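# Invert the upright loose cup onto the empty fixture's plug

## Task

Find the free cup standing with its wide opening facing up, turn it over, and lower it wide end down onto the uncovered plug of the fixture that has no cup until it is fully seated. Cups already sitting on the other fixtures must stay undisturbed. Finish with the gripper released from the cup.

## Robot and tools

Robot: two 6-joint arms, left_arm and right_arm, each with a parallel gripper. In every row and every per-joint list of a result, an arm's joints come in this order: shoulder, elbow, wrist roll, wrist pitch, waist, wrist yaw, then the gripper opening. Rely on this order only.

Frame: all printed gripper poses share one scene frame with its origin on the table surface midway between the arms; +z is up, +x points out over the table, and left_arm sits on the +y side. The arm names do not describe image sides. end_effector_position is in metres and marks the spot between the finger pads, roughly 1 cm short of the tips; orientation is end_effector_quat_wxyz. The fingers extend along the gripper's +z axis and close along its y axis. Printed hand positions can be somewhat wrong, worse when the arm is stretched out.

Row layout (used by execute_actions and move): 14 numbers, each in [-1, 1]: six joint values plus opening for left_arm, then the same seven for right_arm, always both arms. Joint values are scaled displacements (offsets), not poses: 1.0 equals 1.264 rad for waist, 1.32 shoulder, 1.276 elbow, 1.83 wrist pitch, 1.686 wrist yaw, 2.022 wrist roll. The opening is absolute: +1 fully open, -1 closed. Allowed joint ranges in rad: waist -2.880 to 2.880, shoulder 0.000 to 3.142, elbow 0.000 to 3.019, wrist pitch -1.693 to 1.571, wrist yaw -1.571 to 1.571, wrist roll -2.094 to 2.094. Actual ends may differ by up to 0.019 rad.

execute_actions(actions): a list of up to 15 actions, run in sequence. Each action is a table of up to 15 rows; each row lasts one control step (1/30 s) and an action always spans 15 steps (0.5 s), the final row being repeated if the table is short. Displacements in every row of an action are offsets from the joint angles when that action began (for the first action of a call, the angles last reported), not from the previous row. If any action tries to push a joint more than 0.019 rad beyond its range end, that action is rejected for both arms; if the first action fails this, or any action is malformed, the whole call is rejected and nothing moves. A joint pushed to its real end stops there and the result prints "joint sent to its limit". An empty list just returns the current state and images.

move(target, speed, blocking): target is one 14-number row whose displacements are offsets from the last printed Joint positions. All joints travel together, finishing at the same fraction, so the hand follows a curve; duration is clamped to 0.5–10 s. speed (0.01–2 rad/s, default 0.5) is the top speed of the joint with the longest travel. Finger openings are applied at the start. Moves ignore obstacles and the other arm, and faster moves or targets set deeper past a contact hit and press harder. The extra "move:" line reports the ending (done, off_target, moving, held, fault), limits=held or limits=none, and each arm's joint farthest from target. With blocking=false you get a result after 0.5 s while motion continues; you must call wait or stop before sending new rows or moves.

wait(seconds): 0 to 10 s, arms hold their last command; returns early if a running move finishes. stop(): brakes a running move (needs room, more when fast); fingers keep moving. zoom_image(camera, region): camera is cam_high or cam_low (both 504x504); region is [x0, y0, x1, y1] in pixels from the top-left, at most 504 by 504. finished_scene(scene): ends the scene given by number; irreversible, so only call it once the cup is seated and released.

Results: Joint positions (rad) and Joint velocities (rad/s) per arm, with the finger-pad gap last in m (0.094 when open); Joint targets shows angles currently being commanded; grip_measured is the finger opening on the command scale. Joint torques are raw drive outputs with offsets and noise, so treat them cautiously. Calls that ran actions list step readings; HELD marks steps where an arm's row was held back. "joint command not followed" means a clearance check altered targets. FAULT lines mean an arm stopped; MOTOR HOT appears at 85 °C and at 100 °C the arm goes limp and drops (OVER-TEMPERATURE FAULT).

Motion limits: per step, each joint's target stays within a lead of its measured angle (waist 0.264, shoulder 0.32, elbow 0.276, wrist pitch 0.33, wrist yaw 0.186, wrist roll 0.522 rad), and targets that would put the hand over 70 mm from where it is are scaled back. Big displacements therefore take several actions; finish an incomplete motion with a new command. Sending zero displacements can let an arm droop; to hold a posture, command back to the desired angles and push further if it still sags. The robot keeps its last command while you are composing.

Gripping: to hold something, command an opening about 0.03 below grip_measured (less for a lighter grip). Readings may be off by about 1 mm. Finger force tops out around 50–62 N per pad, less on thin parts.

Avoid: the arms striking or pressing on each other, dropping the cup, slamming or shoving hard, and anything leaving the table. Brief outside tugs on the held cup or pushes on loose objects can occur, so re-check with the cameras.

Each tool is called after "Emit:" as name(argument=value, ...) on one line, values as JSON.

## Session

Emit:
execute_actions(actions=[])

Scene clock: 0.00 s.
left_arm: end_effector_position=(+0.2902, +0.3190, +0.1624) grip_measured=+1.000 end_effector_quat_wxyz=(+0.198, +0.748, -0.628, +0.081) | right_arm: end_effector_position=(+0.3470, -0.3673, +0.1196) grip_measured=+1.000 end_effector_quat_wxyz=(+0.029, -0.269, +0.891, -0.365)
Joint names: [shoulder, elbow, wrist roll, wrist pitch, waist, wrist yaw]
Joint positions: left_arm=[ 1.38   1.044 -1.304 -1.524  0.206  0.325  0.094] | right_arm=[ 1.339  0.801 -0.294 -0.98   0.521  0.749  0.094]
Joint velocities: left_arm=[ 0.005  0.012  0.007 -0.012 -0.005 -0.095  0.   ] | right_arm=[-0.015 -0.007  0.007 -0.002  0.005  0.022  0.   ]
Joint torques (N m, as the arm reports them, + toward a larger angle): no reading
Joint targets: left_arm=[1.386 1.061 -1.303 -1.524 0.206 0.325] | right_arm=[1.337 0.825 -0.294 -0.979 0.521 0.749]

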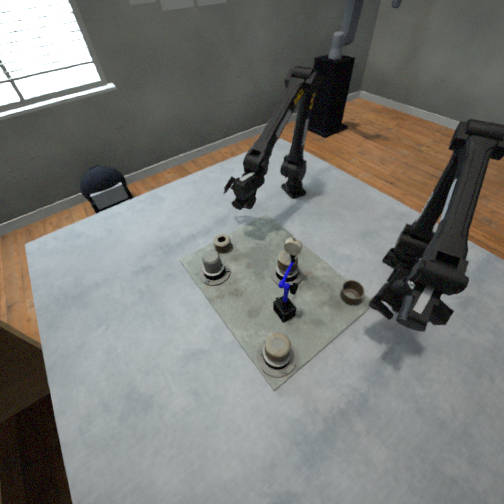

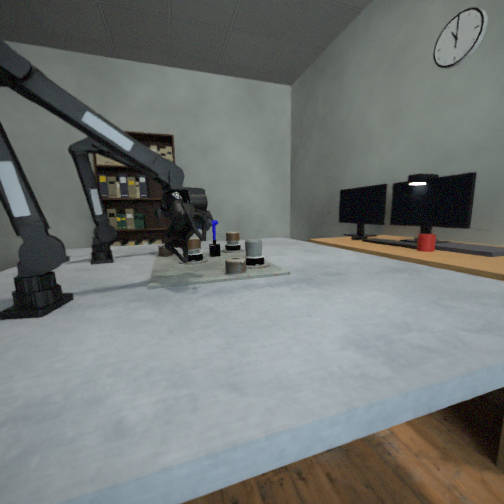

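Emit:
zoom_image(camera="cam_high", region=[170, 200, 390, 400])

Emit:
zoom_image(camera="cam_low", region=[140, 210, 300, 295])

Region (170, 200, 390, 400) of cam_high's 504x504 image, scaled by 2.291, with more detail than that image has; it fills the top 458 rows of this view, and the rest is white.

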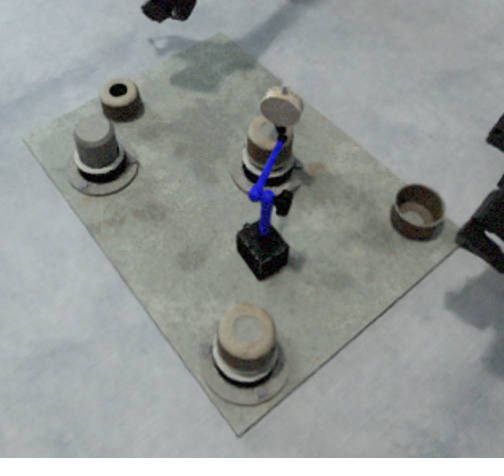

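Region (140, 210, 300, 295) of cam_low's 504x504 image, scaled by 3.150, with more detail than that image has; it fills the top 268 rows of this view, and the rest is white.

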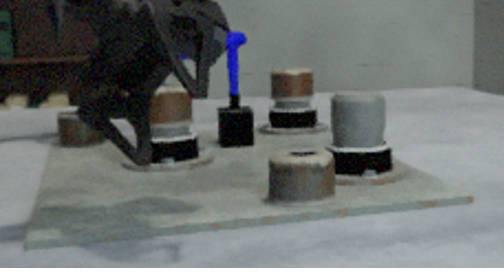

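Emit:
move(target=[-0.248,-0.214,0.652,0.157,-0.340,-0.193,1, 0.076,0.353,0.922,0.770,0.024,-0.445,1], speed=0.8)

Scene clock: 60.33 s.
left_arm: end_effector_position=(+0.2570, +0.2417, +0.1416) grip_measured=+1.000 end_effector_quat_wxyz=(+0.020, +0.015, +1.000, -0.002) | right_arm: end_effector_position=(+0.5992, -0.1461, +0.4751) grip_measured=+1.000 end_effector_quat_wxyz=(+0.448, +0.367, +0.522, +0.626)
Joint names: [shoulder, elbow, wrist roll, wrist pitch, waist, wrist yaw]
Joint positions: left_arm=[ 1.066  0.78  -0.    -1.245 -0.218  0.004  0.094] | right_arm=[1.425 1.199 1.563 0.413 0.545 0.001 0.094]
Joint velocities: left_arm=[-0.005 -0.012  0.007 -0.002  0.005 -0.007  0.   ] | right_arm=[-0.005 -0.032 -0.007 -0.017 -0.015 -0.007  0.   ]
Joint torques (N m, as the arm reports them, + toward a larger angle): left_arm=[-9.15  9.65  0.27  1.03 -0.15 -0.12] | right_arm=[-10.36  14.34  -0.02   2.05   0.38  -0.13]
Joint targets: left_arm=[1.052 0.771 0.015 -1.236 -0.224 -0.000] | right_arm=[1.439 1.252 1.571 0.429 0.551 -0.001]
move: off_target (right_arm); limits=none; left_arm: farthest joint: the wrist roll, 0.014 radians from its target (1.318 radians at the start); right_arm: farthest joint: the elbow, 0.053 radians from its target (0.450 radians at the start)

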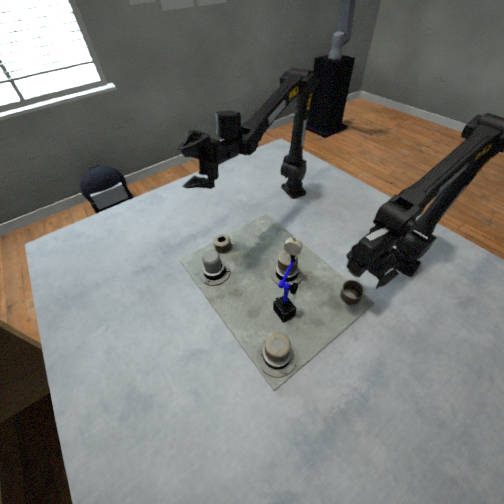

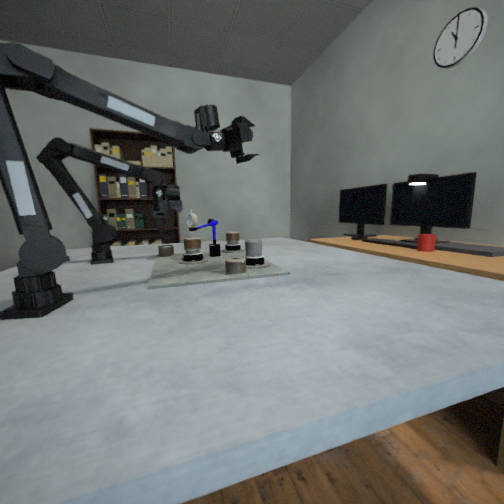

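Emit:
zoom_image(camera="cam_low", region=[135, 185, 215, 265])

Emit:
zoom_image(camera="cam_high", region=[320, 230, 410, 320])

Region (135, 185, 215, 265) of cam_low's 504x504 image, scaled by 6.300, with more detail than that image has.

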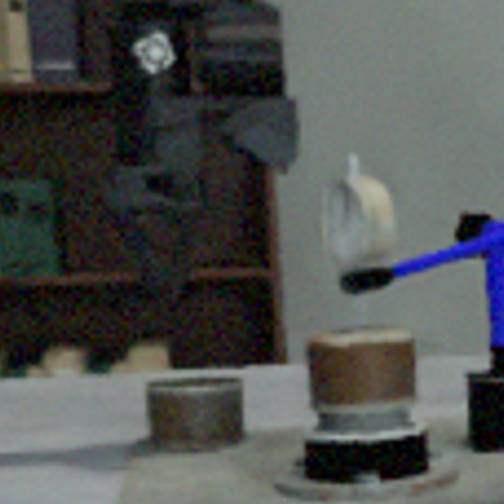

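Region (320, 230, 410, 320) of cam_high's 504x504 image, scaled by 5.600, with more detail than that image has.

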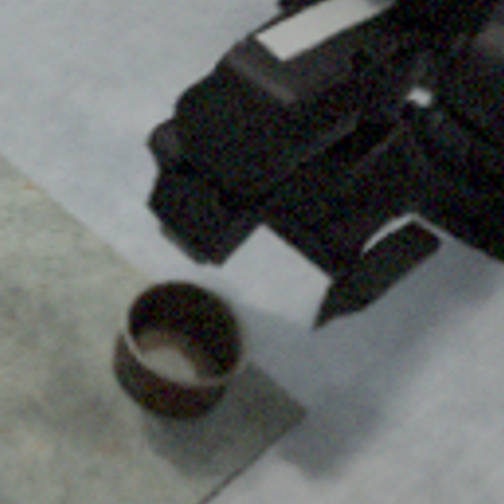

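Emit:
move(target=[0.126,-0.036,0.007,0.0863,-0.013,-0.003,1, 0.16,0.041,0.004,0.013,0.005,-0.869,1], speed=0.8)

Emit:
zoom_image(camera="cam_low", region=[140, 210, 195, 265])

Emit:
zoom_image(camera="cam_high", region=[320, 240, 400, 320])

Scene clock: 76.00 s.
left_arm: end_effector_position=(+0.2772, +0.2389, +0.0914) grip_measured=+1.000 end_effector_quat_wxyz=(+0.005, +0.019, +1.000, -0.002) | right_arm: end_effector_position=(+0.4508, -0.0170, +0.3467) grip_measured=+1.000 end_effector_quat_wxyz=(-0.081, -0.081, +0.703, +0.702)
Joint names: [shoulder, elbow, wrist roll, wrist pitch, waist, wrist yaw]
Joint positions: left_arm=[ 1.209  0.743 -0.    -1.096 -0.226  0.004  0.094] | right_arm=[ 1.624  1.199  1.565  0.42   0.545 -1.461  0.094]
Joint velocities: left_arm=[-0.005 -0.007  0.022  0.012 -0.005 -0.007  0.   ] | right_arm=[-0.015  0.022  0.007 -0.007 -0.005 -0.066  0.   ]
Joint torques (N m, as the arm reports them, + toward a larger angle): left_arm=[-7.58  8.92  0.29  0.92 -0.35 -0.11] | right_arm=[-12.37  13.35  -0.04   1.62   0.43  -0.12]
Joint targets: left_arm=[1.232 0.734 0.014 -1.087 -0.235 -0.001] | right_arm=[1.636 1.251 1.572 0.436 0.551 -1.464]
move: off_target (left_arm, right_arm); limits=none; left_arm: farthest joint: the shoulder, 0.024 radians from its target (0.166 radians at the start); right_arm: farthest joint: the elbow, 0.052 radians from its target (0.052 radians at the start)

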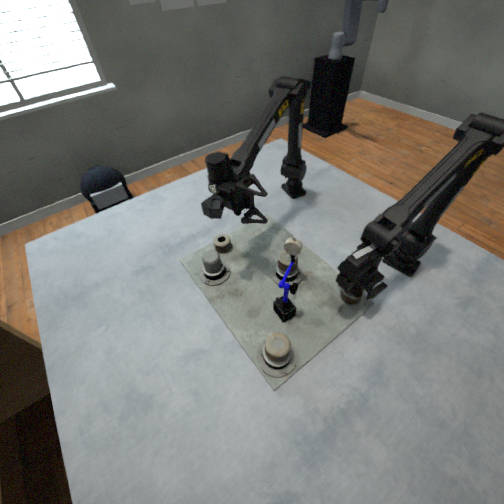

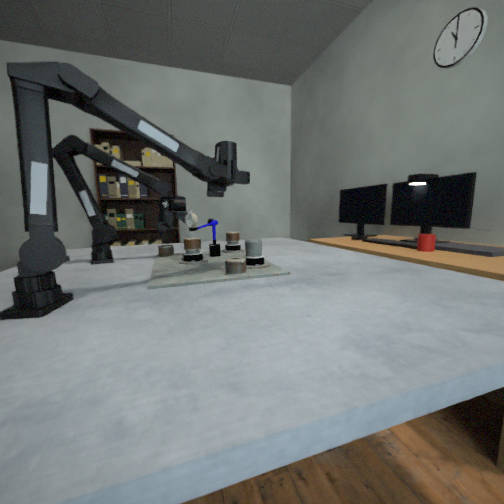

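Region (140, 210, 195, 265) of cam_low's 504x504 image, scaled by 9.164, with more detail than that image has.

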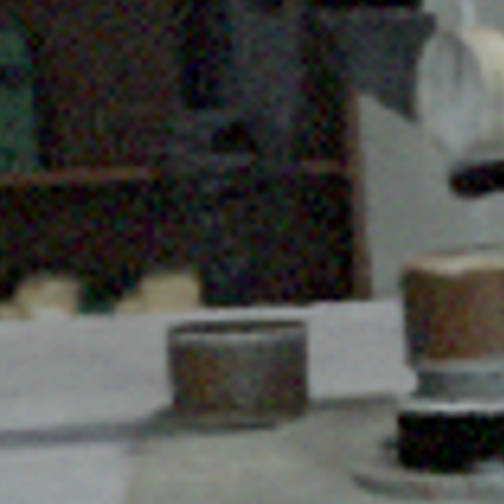

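Region (320, 240, 400, 320) of cam_high's 504x504 image, scaled by 6.300, with more detail than that image has.

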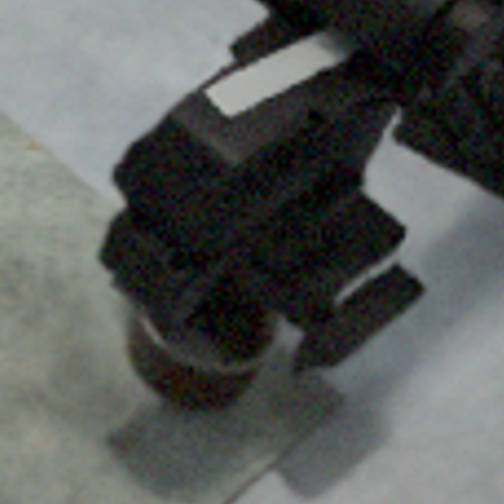

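Emit:
move(target=[0.0833,-0.053,0.007,0.0792,-0.015,-0.003,1, 0.009,0.041,0.003,0.009,0.005,-0.002,1], speed=0.12)

Emit:
zoom_image(camera="cam_low", region=[140, 210, 195, 265])

Emit:
zoom_image(camera="cam_high", region=[320, 250, 400, 330])

Scene clock: 86.50 s.
left_arm: end_effector_position=(+0.2788, +0.2358, +0.0482) grip_measured=+1.000 end_effector_quat_wxyz=(-0.000, +0.024, +1.000, -0.001) | right_arm: end_effector_position=(+0.4507, -0.0170, +0.3467) grip_measured=+1.000 end_effector_quat_wxyz=(-0.081, -0.081, +0.703, +0.702)
Joint names: [shoulder, elbow, wrist roll, wrist pitch, waist, wrist yaw]
Joint positions: left_arm=[ 1.295  0.683 -0.    -0.96  -0.237  0.003  0.094] | right_arm=[ 1.624  1.199  1.565  0.42   0.545 -1.461  0.094]
Joint velocities: left_arm=[-0.005  0.002 -0.051  0.007 -0.005 -0.007  0.   ] | right_arm=[-0.005 -0.002  0.007 -0.002 -0.015  0.007  0.   ]
Joint torques (N m, as the arm reports them, + toward a larger angle): left_arm=[-8.15  8.14  0.29  0.91 -0.3  -0.11] | right_arm=[-12.49  13.39  -0.04   1.63   0.44  -0.12]
Joint targets: left_arm=[1.319 0.675 0.014 -0.951 -0.245 -0.002] | right_arm=[1.636 1.251 1.571 0.437 0.551 -1.464]
move: off_target (left_arm, right_arm); limits=none; left_arm: farthest joint: the shoulder, 0.024 radians from its target (0.110 radians at the start); right_arm: farthest joint: the elbow, 0.052 radians from its target (0.052 radians at the start)

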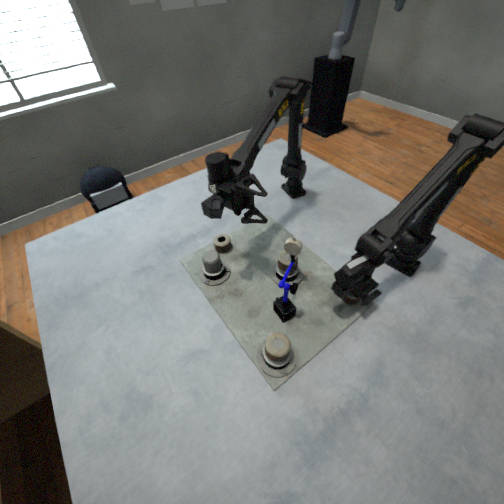

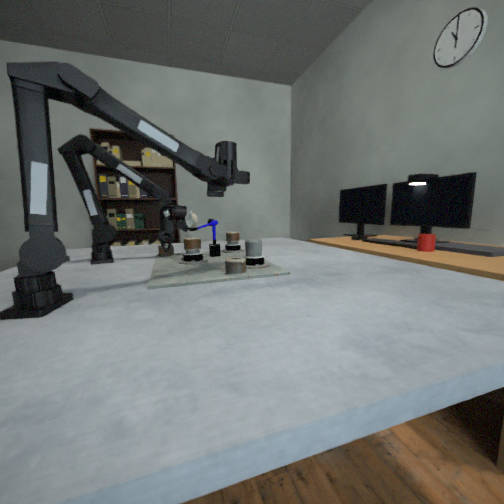

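Region (140, 210, 195, 265) of cam_low's 504x504 image, scaled by 9.164, with more detail than that image has.

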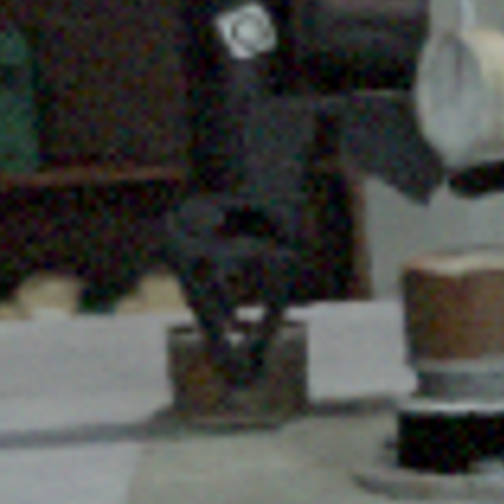

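Region (320, 250, 400, 330) of cam_high's 504x504 image, scaled by 6.300, with more detail than that image has.

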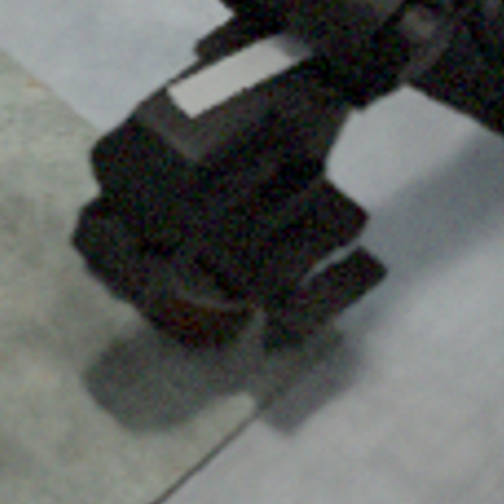

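Emit:
execute_actions(actions=[[[0.015,-0.005,0.007,0.004,-0.002,-0.002,0.95, 0.009,0.041,0.003,0.009,0.005,-0.002,1],[0.015,-0.005,0.007,0.004,-0.002,-0.002,0.9, 0.009,0.041,0.003,0.009,0.005,-0.002,1],[0.015,-0.005,0.007,0.004,-0.002,-0.002,0.85, 0.009,0.041,0.003,0.009,0.005,-0.002,1],[0.015,-0.005,0.007,0.004,-0.002,-0.002,0.8, 0.009,0.041,0.003,0.009,0.005,-0.002,1],[0.015,-0.005,0.007,0.004,-0.002,-0.002,0.76, 0.009,0.041,0.003,0.009,0.005,-0.002,1],[0.015,-0.005,0.007,0.004,-0.002,-0.002,0.73, 0.009,0.041,0.003,0.009,0.005,-0.002,1],[0.015,-0.005,0.007,0.004,-0.002,-0.002,0.70, 0.009,0.041,0.003,0.009,0.005,-0.002,1],[0.015,-0.005,0.007,0.004,-0.002,-0.002,0.68, 0.009,0.041,0.003,0.009,0.005,-0.002,1],[0.015,-0.005,0.007,0.004,-0.002,-0.002,0.66, 0.009,0.041,0.003,0.009,0.005,-0.002,1],[0.015,-0.005,0.007,0.004,-0.002,-0.002,0.64, 0.009,0.041,0.003,0.009,0.005,-0.002,1],[0.015,-0.005,0.007,0.004,-0.002,-0.002,0.62, 0.009,0.041,0.003,0.009,0.005,-0.002,1],[0.015,-0.005,0.007,0.004,-0.002,-0.002,0.60, 0.009,0.041,0.003,0.009,0.005,-0.002,1],[0.015,-0.005,0.007,0.004,-0.002,-0.002,0.585, 0.009,0.041,0.003,0.009,0.005,-0.002,1],[0.015,-0.005,0.007,0.004,-0.002,-0.002,0.57, 0.009,0.041,0.003,0.009,0.005,-0.002,1],[0.015,-0.005,0.007,0.004,-0.002,-0.002,0.555, 0.009,0.041,0.003,0.009,0.005,-0.002,1]],[[0.015,-0.005,0.007,0.004,0,0,0.54, 0.009,0.041,0.003,0.009,0.005,-0.002,1],[0.015,-0.005,0.007,0.004,0,0,0.53, 0.009,0.041,0.003,0.009,0.005,-0.002,1],[0.015,-0.005,0.007,0.004,0,0,0.52, 0.009,0.041,0.003,0.009,0.005,-0.002,1],[0.015,-0.005,0.007,0.004,0,0,0.51, 0.009,0.041,0.003,0.009,0.005,-0.002,1],[0.015,-0.005,0.007,0.004,0,0,0.50, 0.009,0.041,0.003,0.009,0.005,-0.002,1],[0.015,-0.005,0.007,0.004,0,0,0.49, 0.009,0.041,0.003,0.009,0.005,-0.002,1],[0.015,-0.005,0.007,0.004,0,0,0.48, 0.009,0.041,0.003,0.009,0.005,-0.002,1],[0.015,-0.005,0.007,0.004,0,0,0.47, 0.009,0.041,0.003,0.009,0.005,-0.002,1],[0.015,-0.005,0.007,0.004,0,0,0.46, 0.009,0.041,0.003,0.009,0.005,-0.002,1],[0.015,-0.005,0.007,0.004,0,0,0.45, 0.009,0.041,0.003,0.009,0.005,-0.002,1],[0.015,-0.005,0.007,0.004,0,0,0.44, 0.009,0.041,0.003,0.009,0.005,-0.002,1]]])

Scene clock: 98.03 s.
left_arm: end_effector_position=(+0.2788, +0.2358, +0.0482) grip_measured=+0.504 end_effector_quat_wxyz=(-0.000, +0.024, +1.000, -0.001) | right_arm: end_effector_position=(+0.4505, -0.0170, +0.3467) grip_measured=+1.000 end_effector_quat_wxyz=(-0.081, -0.081, +0.703, +0.702)
Joint names: [shoulder, elbow, wrist roll, wrist pitch, waist, wrist yaw]
Joint positions: left_arm=[ 1.295  0.683  0.    -0.96  -0.237  0.003  0.071] | right_arm=[ 1.624  1.199  1.565  0.42   0.545 -1.463  0.094]
Joint velocities: left_arm=[-0.015 -0.012 -0.051  0.007 -0.005 -0.007  0.   ] | right_arm=[ 0.005  0.002  0.022 -0.007 -0.005 -0.051  0.   ]
Joint torques (N m, as the arm reports them, + toward a larger angle): left_arm=[-8.54  8.28  0.3   0.86  0.26  0.07] | right_arm=[-12.45  13.37  -0.04   1.68   0.4   -0.12]
Joint targets: left_arm=[1.315 0.677 0.014 -0.953 -0.237 0.003] | right_arm=[1.636 1.251 1.571 0.437 0.551 -1.465]
Step readings (joint positions; steps 1 to 15: 1st action; 16 to 30: 2nd action):
0: left_arm=[1.295 0.683 -0.000 -0.960 -0.237 0.003] | right_arm=[1.624 1.199 1.565 0.420 0.545 -1.461]
1: left_arm=[1.295 0.683 -0.000 -0.960 -0.237 0.003] | right_arm=[1.624 1.199 1.565 0.420 0.545 -1.462]
2: left_arm=[1.295 0.683 -0.000 -0.960 -0.237 0.003] | right_arm=[1.624 1.199 1.565 0.420 0.545 -1.462]
4: left_arm=[1.295 0.683 -0.000 -0.960 -0.237 0.003] | right_arm=[1.624 1.199 1.565 0.420 0.545 -1.462]
8: left_arm=[1.295 0.683 0.000 -0.960 -0.237 0.003] | right_arm=[1.624 1.199 1.565 0.420 0.545 -1.462]
15: left_arm=[1.295 0.683 0.000 -0.960 -0.237 0.003] | right_arm=[1.624 1.199 1.565 0.420 0.545 -1.462]
16: left_arm=[1.295 0.683 0.000 -0.960 -0.237 0.003] | right_arm=[1.624 1.199 1.565 0.420 0.545 -1.463]
17: left_arm=[1.295 0.683 0.000 -0.960 -0.237 0.003] | right_arm=[1.624 1.199 1.565 0.420 0.545 -1.463]
19: left_arm=[1.295 0.683 0.000 -0.960 -0.237 0.003] | right_arm=[1.624 1.199 1.565 0.420 0.545 -1.463]
23: left_arm=[1.295 0.683 0.000 -0.960 -0.237 0.003] | right_arm=[1.624 1.199 1.565 0.420 0.545 -1.463]
30: Joint positions above

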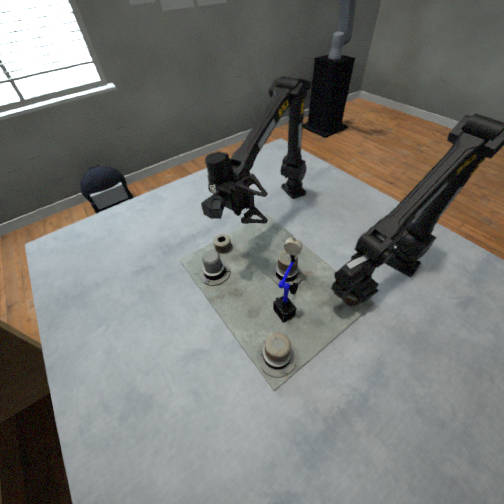

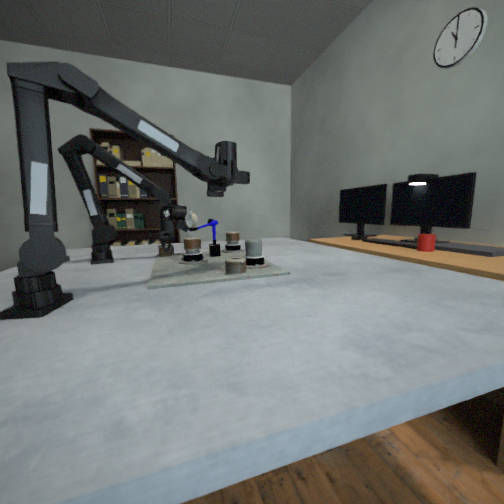

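Emit:
move(target=[-0.318,0.168,0.007,0.004,0.119,0,0.46, 0.009,0.041,0.003,0.009,0.005,0,1], speed=0.35)

Scene clock: 115.43 s.
left_arm: end_effector_position=(+0.3294, +0.2836, +0.2429) grip_measured=+0.504 end_effector_quat_wxyz=(+0.280, -0.045, +0.959, +0.012) | right_arm: end_effector_position=(+0.4504, -0.0171, +0.3467) grip_measured=+1.000 end_effector_quat_wxyz=(-0.081, -0.082, +0.703, +0.702)
Joint names: [shoulder, elbow, wrist roll, wrist pitch, waist, wrist yaw]
Joint positions: left_arm=[ 0.884  0.841  0.    -0.96  -0.092  0.003  0.071] | right_arm=[ 1.624  1.199  1.565  0.42   0.545 -1.463  0.094]
Joint velocities: left_arm=[-0.005  0.007 -0.081  0.002 -0.005 -0.022  0.   ] | right_arm=[-0.024 -0.017 -0.022  0.002 -0.015 -0.081  0.   ]
Joint torques (N m, as the arm reports them, + toward a larger angle): left_arm=[-7.49 16.99  0.29  1.73  0.72  0.08] | right_arm=[-12.45  13.38  -0.04   1.66   0.43  -0.03]
Joint targets: left_arm=[0.875 0.897 0.014 -0.953 -0.086 0.003] | right_arm=[1.636 1.251 1.571 0.437 0.551 -1.463]
move: off_target (left_arm, right_arm); limits=none; left_arm: farthest joint: the elbow, 0.056 radians from its target (0.214 radians at the start); right_arm: farthest joint: the elbow, 0.052 radians from its target (0.052 radians at the start)

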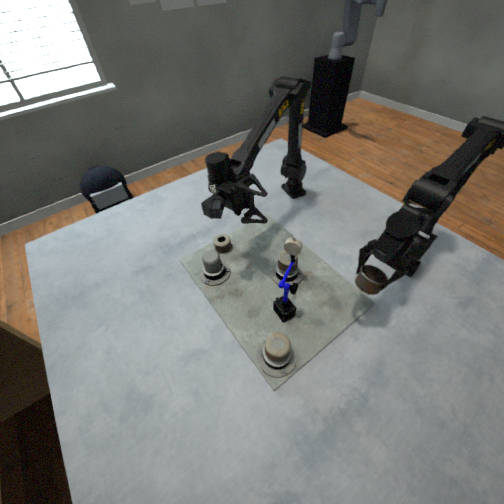

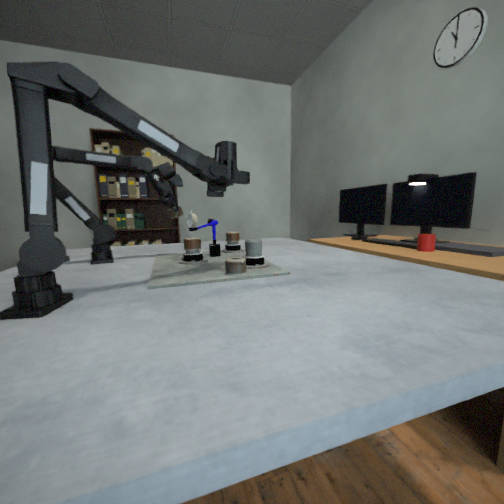

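Emit:
move(target=[0.294,0.047,0.012,0.762,-0.117,0.7645,0.46, 0.009,0.041,0.003,0.009,0.005,0,1], speed=0.7)

Emit:
zoom_image(camera="cam_high", region=[220, 150, 360, 290])

Emit:
zoom_image(camera="cam_low", region=[160, 135, 260, 215])

Scene clock: 122.27 s.
left_arm: end_effector_position=(+0.4156, +0.0655, +0.3569) grip_measured=+0.473 end_effector_quat_wxyz=(+0.557, +0.440, +0.554, -0.435) | right_arm: end_effector_position=(+0.4504, -0.0171, +0.3467) grip_measured=+1.000 end_effector_quat_wxyz=(-0.081, -0.082, +0.703, +0.702)
Joint names: [shoulder, elbow, wrist roll, wrist pitch, waist, wrist yaw]
Joint positions: left_arm=[ 1.256  0.84   0.01   0.414 -0.234  1.287  0.069] | right_arm=[ 1.624  1.199  1.565  0.42   0.545 -1.463  0.094]
Joint velocities: left_arm=[-0.005  0.012 -0.007  0.007 -0.005  0.007 -0.001] | right_arm=[-0.005 -0.012 -0.066 -0.002 -0.015 -0.022  0.   ]
Joint torques (N m, as the arm reports them, + toward a larger angle): left_arm=[-11.24  16.62   0.29   2.38  -0.04   0.3 ] | right_arm=[-12.49  13.37  -0.04   1.65   0.42  -0.03]
Joint targets: left_arm=[1.272 0.901 0.025 0.434 -0.240 1.292] | right_arm=[1.636 1.251 1.571 0.437 0.551 -1.463]
move: off_target (left_arm, right_arm); limits=none; left_arm: farthest joint: the elbow, 0.061 radians from its target (0.060 radians at the start); right_arm: farthest joint: the elbow, 0.052 radians from its target (0.052 radians at the start)

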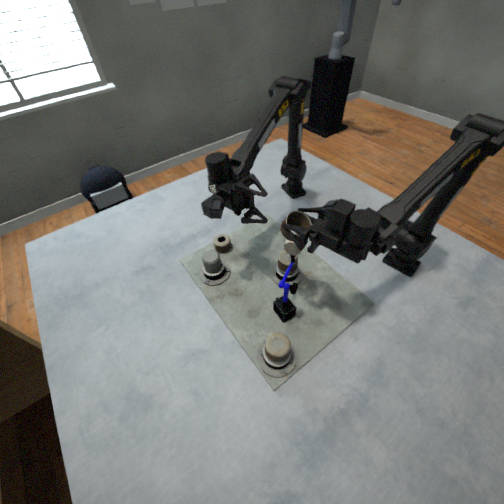

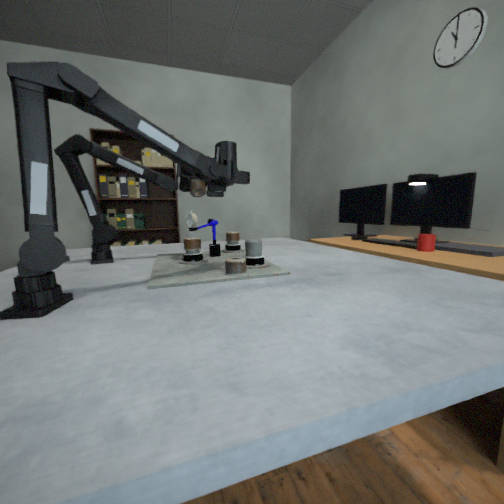

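Region (220, 150, 360, 290) of cam_high's 504x504 image, scaled by 3.600, with more detail than that image has.

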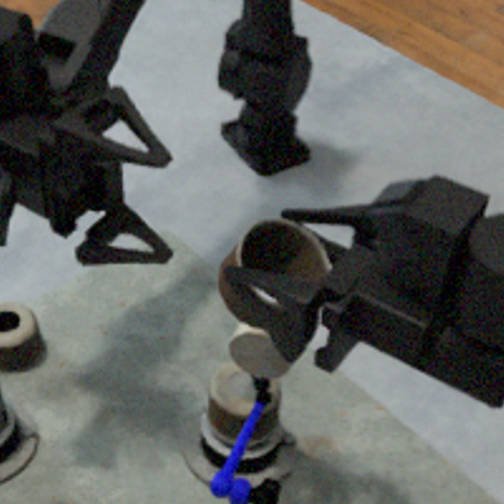

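Region (160, 135, 260, 215) of cam_low's 504x504 image, scaled by 5.040, with more detail than that image has; it fills the top 403 rows of this view, and the rest is white.

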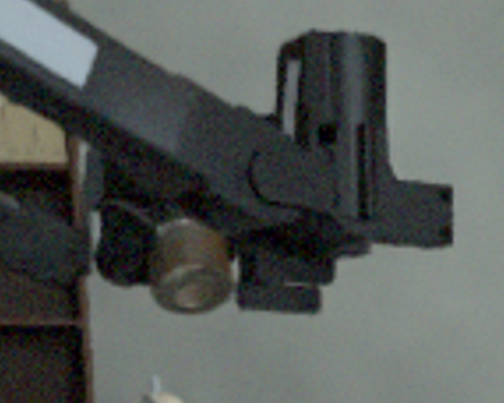

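Emit:
execute_actions(actions=[[[0.012,0.047,0.007,0.011,-0.004,0.003,0.41, 0.009,0.041,0.003,0.009,0.005,0,1]]])

Emit:
zoom_image(camera="cam_high", region=[265, 190, 345, 270])

Emit:
zoom_image(camera="cam_low", region=[170, 160, 230, 210])

Scene clock: 125.17 s.
left_arm: end_effector_position=(+0.4155, +0.0655, +0.3569) grip_measured=+0.459 end_effector_quat_wxyz=(+0.557, +0.440, +0.554, -0.435) | right_arm: end_effector_position=(+0.4504, -0.0171, +0.3467) grip_measured=+1.000 end_effector_quat_wxyz=(-0.081, -0.082, +0.703, +0.702)
Joint names: [shoulder, elbow, wrist roll, wrist pitch, waist, wrist yaw]
Joint positions: left_arm=[ 1.256  0.84   0.01   0.414 -0.234  1.287  0.069] | right_arm=[ 1.624  1.199  1.565  0.42   0.545 -1.463  0.094]
Joint velocities: left_arm=[-0.015 -0.017 -0.037 -0.017  0.005  0.007  0.   ] | right_arm=[-0.015  0.002 -0.007 -0.007 -0.015  0.051  0.   ]
Joint torques (N m, as the arm reports them, + toward a larger angle): left_arm=[-11.04  16.7    0.32   2.3   -0.16   0.29] | right_arm=[-12.48  13.38  -0.04   1.66   0.38  -0.03]
Joint targets: left_arm=[1.272 0.900 0.024 0.434 -0.239 1.292] | right_arm=[1.636 1.251 1.571 0.437 0.551 -1.463]
Step readings (joint positions):
0: left_arm=[1.256 0.840 0.010 0.414 -0.234 1.287] | right_arm=[1.624 1.199 1.565 0.420 0.545 -1.463]
1: left_arm=[1.256 0.840 0.010 0.414 -0.234 1.287] | right_arm=[1.624 1.199 1.565 0.420 0.545 -1.463]
2: left_arm=[1.256 0.840 0.010 0.414 -0.234 1.287] | right_arm=[1.624 1.199 1.565 0.420 0.545 -1.463]
4: left_arm=[1.256 0.840 0.010 0.414 -0.234 1.287] | right_arm=[1.624 1.199 1.565 0.420 0.545 -1.463]
8: left_arm=[1.256 0.840 0.010 0.414 -0.234 1.287] | right_arm=[1.624 1.199 1.565 0.420 0.545 -1.463]
15: Joint positions above

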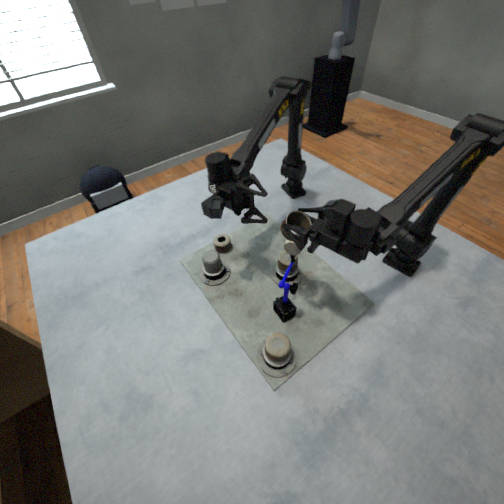

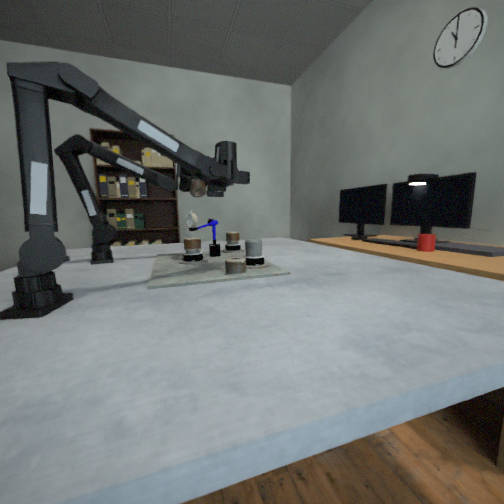

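Region (265, 190, 345, 270) of cam_high's 504x504 image, scaled by 6.300, with more detail than that image has.

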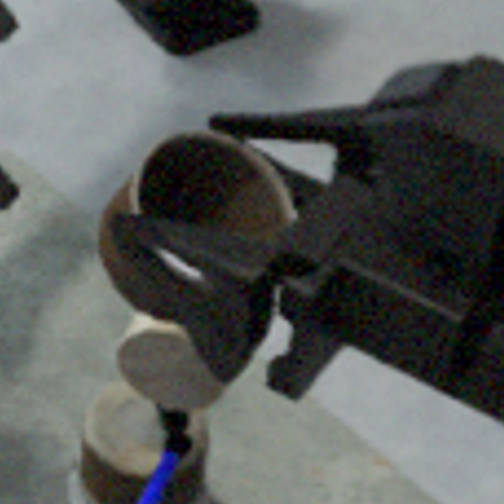

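Region (170, 160, 230, 210) of cam_low's 504x504 image, scaled by 8.400, with more detail than that image has.

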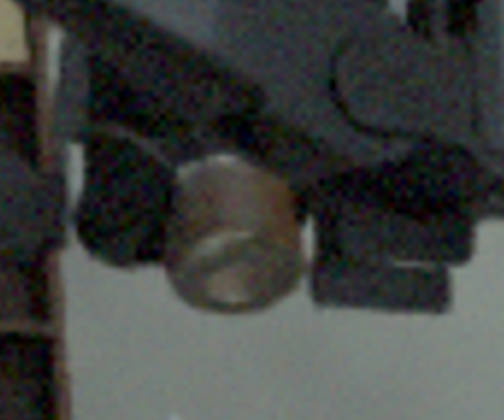

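Emit:
wait(seconds=0)

Emit:
zoom_image(camera="cam_high", region=[272, 200, 322, 250])

Scene clock: 138.97 s.
left_arm: end_effector_position=(+0.4155, +0.0654, +0.3569) grip_measured=+0.459 end_effector_quat_wxyz=(+0.557, +0.440, +0.554, -0.435) | right_arm: end_effector_position=(+0.4504, -0.0171, +0.3467) grip_measured=+1.000 end_effector_quat_wxyz=(-0.081, -0.082, +0.703, +0.702)
Joint names: [shoulder, elbow, wrist roll, wrist pitch, waist, wrist yaw]
Joint positions: left_arm=[ 1.256  0.84   0.011  0.414 -0.234  1.288  0.069] | right_arm=[ 1.624  1.199  1.565  0.42   0.545 -1.463  0.094]
Joint velocities: left_arm=[ 0.015 -0.007 -0.081 -0.002  0.005 -0.051 -0.001] | right_arm=[ 0.005 -0.022 -0.037 -0.012 -0.024 -0.037  0.   ]
Joint torques (N m, as the arm reports them, + toward a larger angle): left_arm=[-11.06  16.57   0.29   2.31  -0.08   0.29] | right_arm=[-12.49  13.37  -0.04   1.65   0.32  -0.03]
Joint targets: left_arm=[1.272 0.900 0.024 0.434 -0.239 1.292] | right_arm=[1.636 1.251 1.571 0.437 0.551 -1.463]

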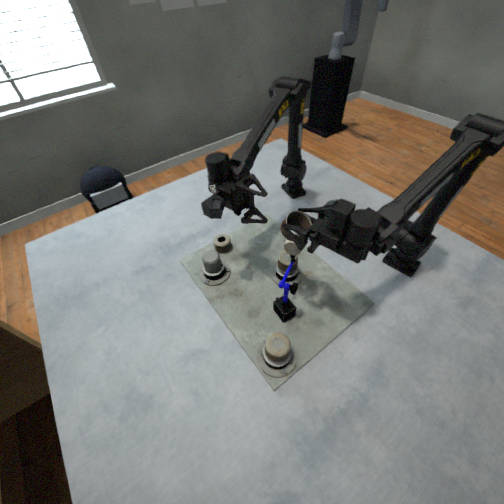

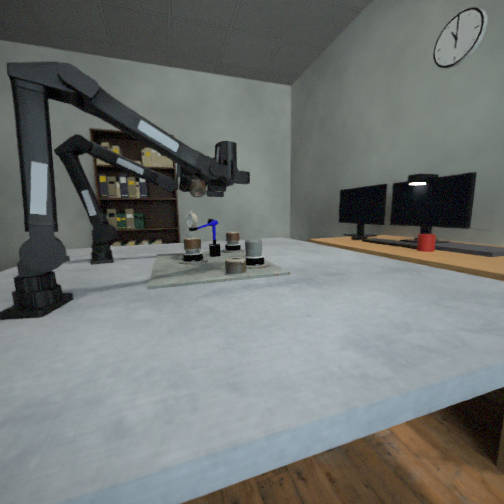

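Region (272, 200, 322, 250) of cam_high's 504x504 image, scaled by 10.080, with more detail than that image has.

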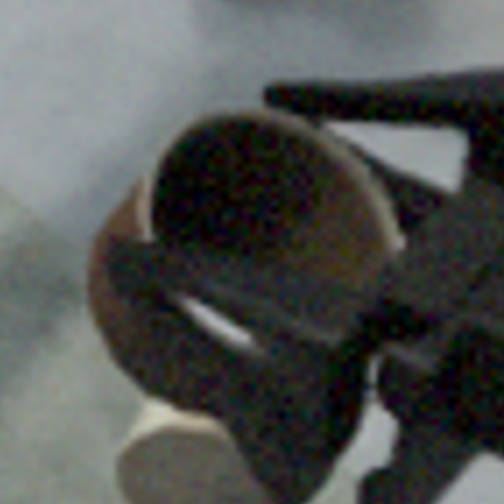

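Emit:
move(target=[0.012,0.047,-0.787,0.011,-0.004,0.002,0.41, -0.48,-0.4365,-0.7765,-0.02,0.0,0.836,1], speed=0.5)

Emit:
zoom_image(camera="cam_high", region=[255, 170, 355, 270])

Emit:
zoom_image(camera="cam_low", region=[160, 150, 240, 215])

Scene clock: 169.63 s.
left_arm: end_effector_position=(+0.4155, +0.0654, +0.3571) grip_measured=+0.460 end_effector_quat_wxyz=(+0.087, -0.080, +0.703, -0.702) | right_arm: end_effector_position=(+0.4351, -0.1934, +0.3589) grip_measured=+1.000 end_effector_quat_wxyz=(+0.704, -0.136, +0.683, +0.141)
Joint names: [shoulder, elbow, wrist roll, wrist pitch, waist, wrist yaw]
Joint positions: left_arm=[ 1.256  0.84  -1.559  0.416 -0.234  1.288  0.069] | right_arm=[ 1.     0.64   0.002  0.39   0.545 -0.056  0.094]
Joint velocities: left_arm=[-0.015 -0.002  0.007 -0.022  0.015 -0.022 -0.001] | right_arm=[-0.015 -0.007 -0.11  -0.002  0.005 -0.051  0.   ]
Joint torques (N m, as the arm reports them, + toward a larger angle): left_arm=[-11.1   16.65  -0.04   2.35  -0.09   0.24] | right_arm=[-6.12 10.11 -0.08  1.32 -0.22  0.08]
Joint targets: left_arm=[1.272 0.900 -1.581 0.434 -0.239 1.291] | right_arm=[0.991 0.642 -0.005 0.384 0.545 -0.053]
move: off_target (left_arm); limits=none; left_arm: farthest joint: the elbow, 0.060 radians from its target (0.060 radians at the start); right_arm: farthest joint: the shoulder, 0.009 radians from its target (0.634 radians at the start)

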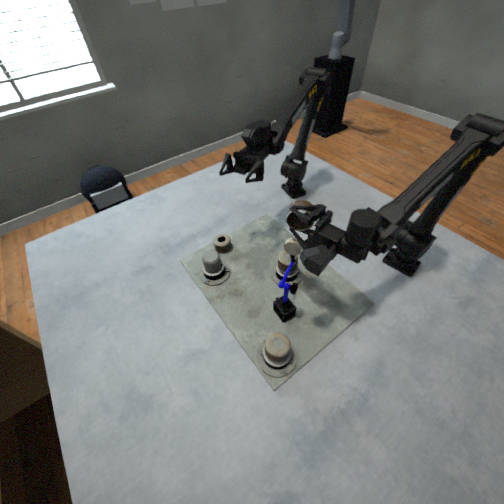

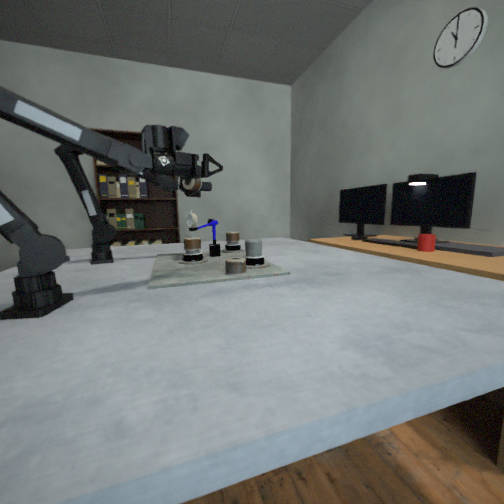

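Region (255, 170, 355, 270) of cam_high's 504x504 image, scaled by 5.040, with more detail than that image has.

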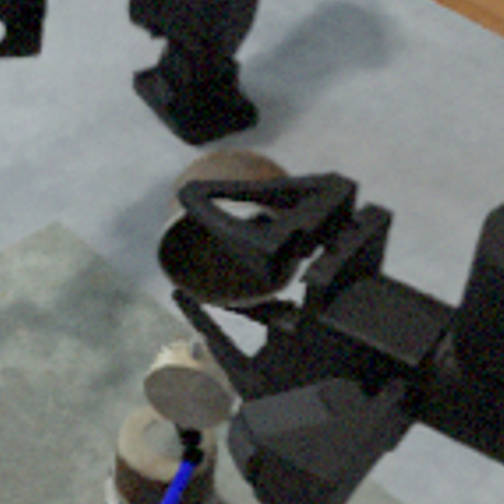

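Region (160, 150, 240, 215) of cam_low's 504x504 image, scaled by 6.300, with more detail than that image has; it fills the top 410 rows of this view, and the rest is white.

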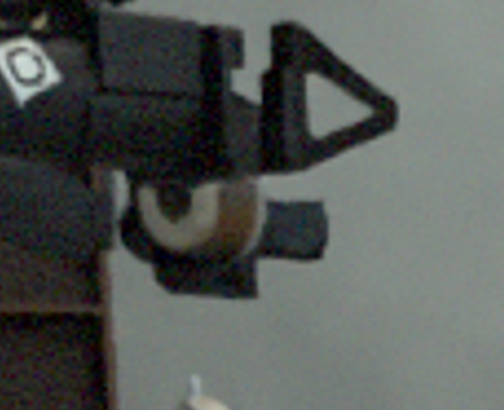

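Emit:
move(target=[0.012,0.047,-0.012,0.010,-0.004,0.002,0.41, 0.104,0.089,-0.002,0.024,0.368,0.008,1], speed=0.4)

Emit:
zoom_image(camera="cam_high", region=[255, 160, 355, 260])

Emit:
zoom_image(camera="cam_low", region=[140, 150, 220, 215])

Scene clock: 194.33 s.
left_arm: end_effector_position=(+0.4155, +0.0654, +0.3571) grip_measured=+0.460 end_effector_quat_wxyz=(+0.086, -0.081, +0.703, -0.702) | right_arm: end_effector_position=(+0.3380, +0.0150, +0.3386) grip_measured=+1.000 end_effector_quat_wxyz=(+0.639, -0.293, +0.649, +0.291)
Joint names: [shoulder, elbow, wrist roll, wrist pitch, waist, wrist yaw]
Joint positions: left_arm=[ 1.256  0.84  -1.562  0.416 -0.234  1.288  0.069] | right_arm=[ 1.127  0.697  0.002  0.415  1.012 -0.045  0.094]
Joint velocities: left_arm=[-0.024  0.007 -0.066 -0.007 -0.015  0.037 -0.001] | right_arm=[-0.005 -0.007  0.007 -0.007 -0.024 -0.007  0.   ]
Joint torques (N m, as the arm reports them, + toward a larger angle): left_arm=[-11.13  16.65  -0.02   2.36  -0.04   0.24] | right_arm=[-6.15 14.23 -0.06  2.33 -0.97  0.08]
Joint targets: left_arm=[1.272 0.900 -1.583 0.434 -0.239 1.291] | right_arm=[1.137 0.754 -0.002 0.434 1.010 -0.043]
move: off_target (left_arm, right_arm); limits=none; left_arm: farthest joint: the elbow, 0.060 radians from its target (0.060 radians at the start); right_arm: farthest joint: the elbow, 0.057 radians from its target (0.113 radians at the start)

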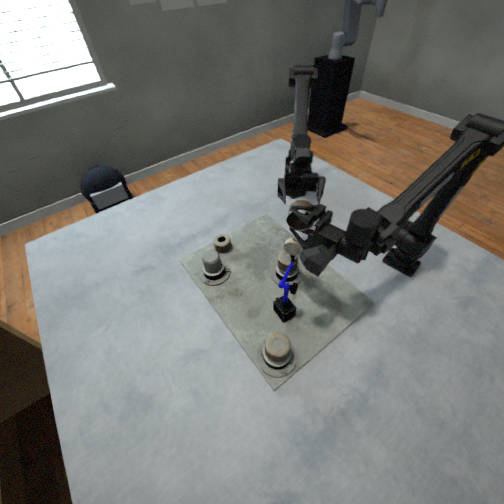

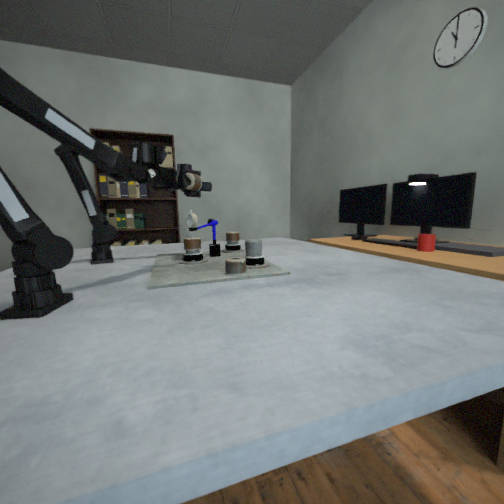

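Region (255, 160, 355, 260) of cam_high's 504x504 image, scaled by 5.040, with more detail than that image has.

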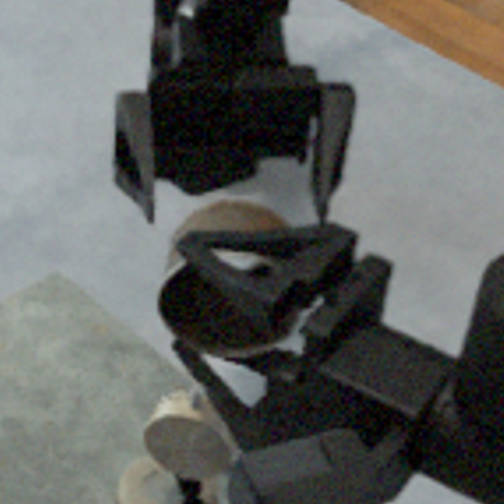

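Region (140, 150, 220, 215) of cam_low's 504x504 image, scaled by 6.300, with more detail than that image has; it fills the top 410 rows of this view, and the rest is white.

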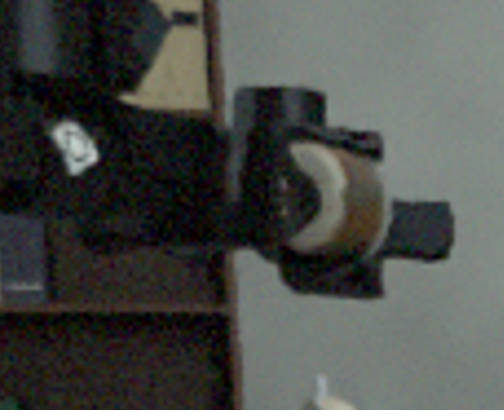

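Emit:
move(target=[0.012,0.047,-0.010,0.010,-0.004,0.002,0.41, 0.141,0.155,-0.002,0.038,-0.009,0.005,1], speed=0.15)

Emit:
zoom_image(camera="cam_high", region=[265, 170, 345, 250])

Emit:
zoom_image(camera="cam_low", region=[160, 155, 220, 205])

Scene clock: 206.37 s.
left_arm: end_effector_position=(+0.4155, +0.0654, +0.3571) grip_measured=+0.460 end_effector_quat_wxyz=(+0.086, -0.081, +0.703, -0.702) | right_arm: end_effector_position=(+0.3826, +0.0567, +0.3432) grip_measured=+1.000 end_effector_quat_wxyz=(+0.646, -0.288, +0.645, +0.290)
Joint names: [shoulder, elbow, wrist roll, wrist pitch, waist, wrist yaw]
Joint positions: left_arm=[ 1.256  0.84  -1.563  0.416 -0.234  1.288  0.069] | right_arm=[ 1.302  0.839  0.002  0.466  1.008 -0.039  0.094]
Joint velocities: left_arm=[-0.005 -0.027 -0.066 -0.012 -0.005  0.051 -0.   ] | right_arm=[-0.005 -0.022 -0.022  0.007 -0.015  0.066  0.   ]
Joint torques (N m, as the arm reports them, + toward a larger angle): left_arm=[-11.27  16.69   0.     2.33  -0.08   0.24] | right_arm=[-8.06 13.99 -0.07  2.25 -0.78  0.07]
Joint targets: left_arm=[1.272 0.900 -1.583 0.434 -0.239 1.291] | right_arm=[1.313 0.894 -0.002 0.485 1.001 -0.037]
move: off_target (left_arm, right_arm); limits=none; left_arm: farthest joint: the elbow, 0.060 radians from its target (0.060 radians at the start); right_arm: farthest joint: the elbow, 0.056 radians from its target (0.198 radians at the start)

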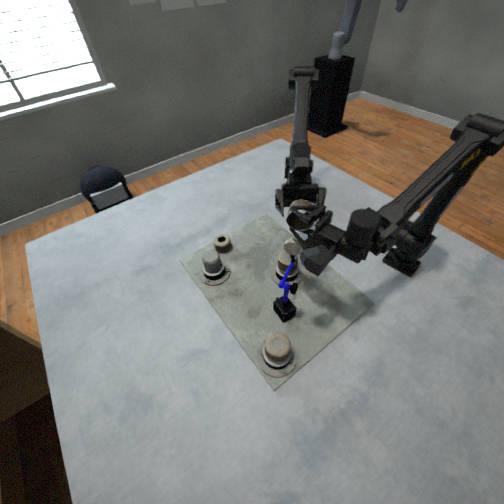

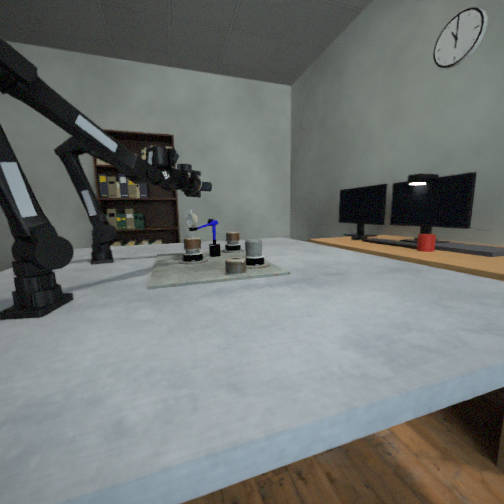

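Region (265, 170, 345, 250) of cam_high's 504x504 image, scaled by 6.300, with more detail than that image has.

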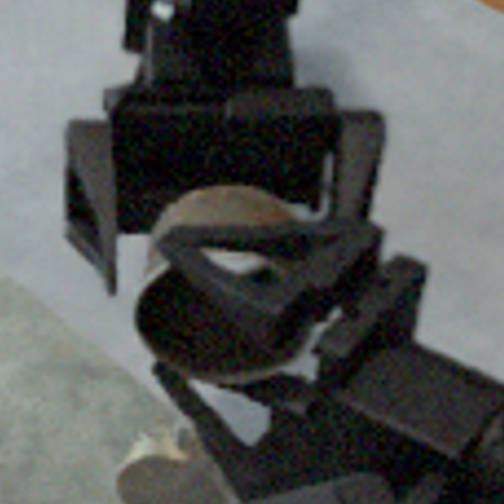

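Region (160, 155, 220, 205) of cam_low's 504x504 image, scaled by 8.400, with more detail than that image has.

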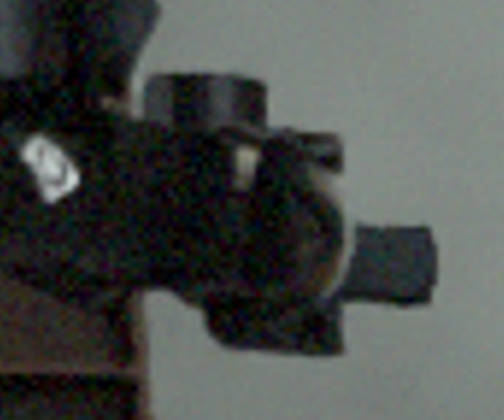

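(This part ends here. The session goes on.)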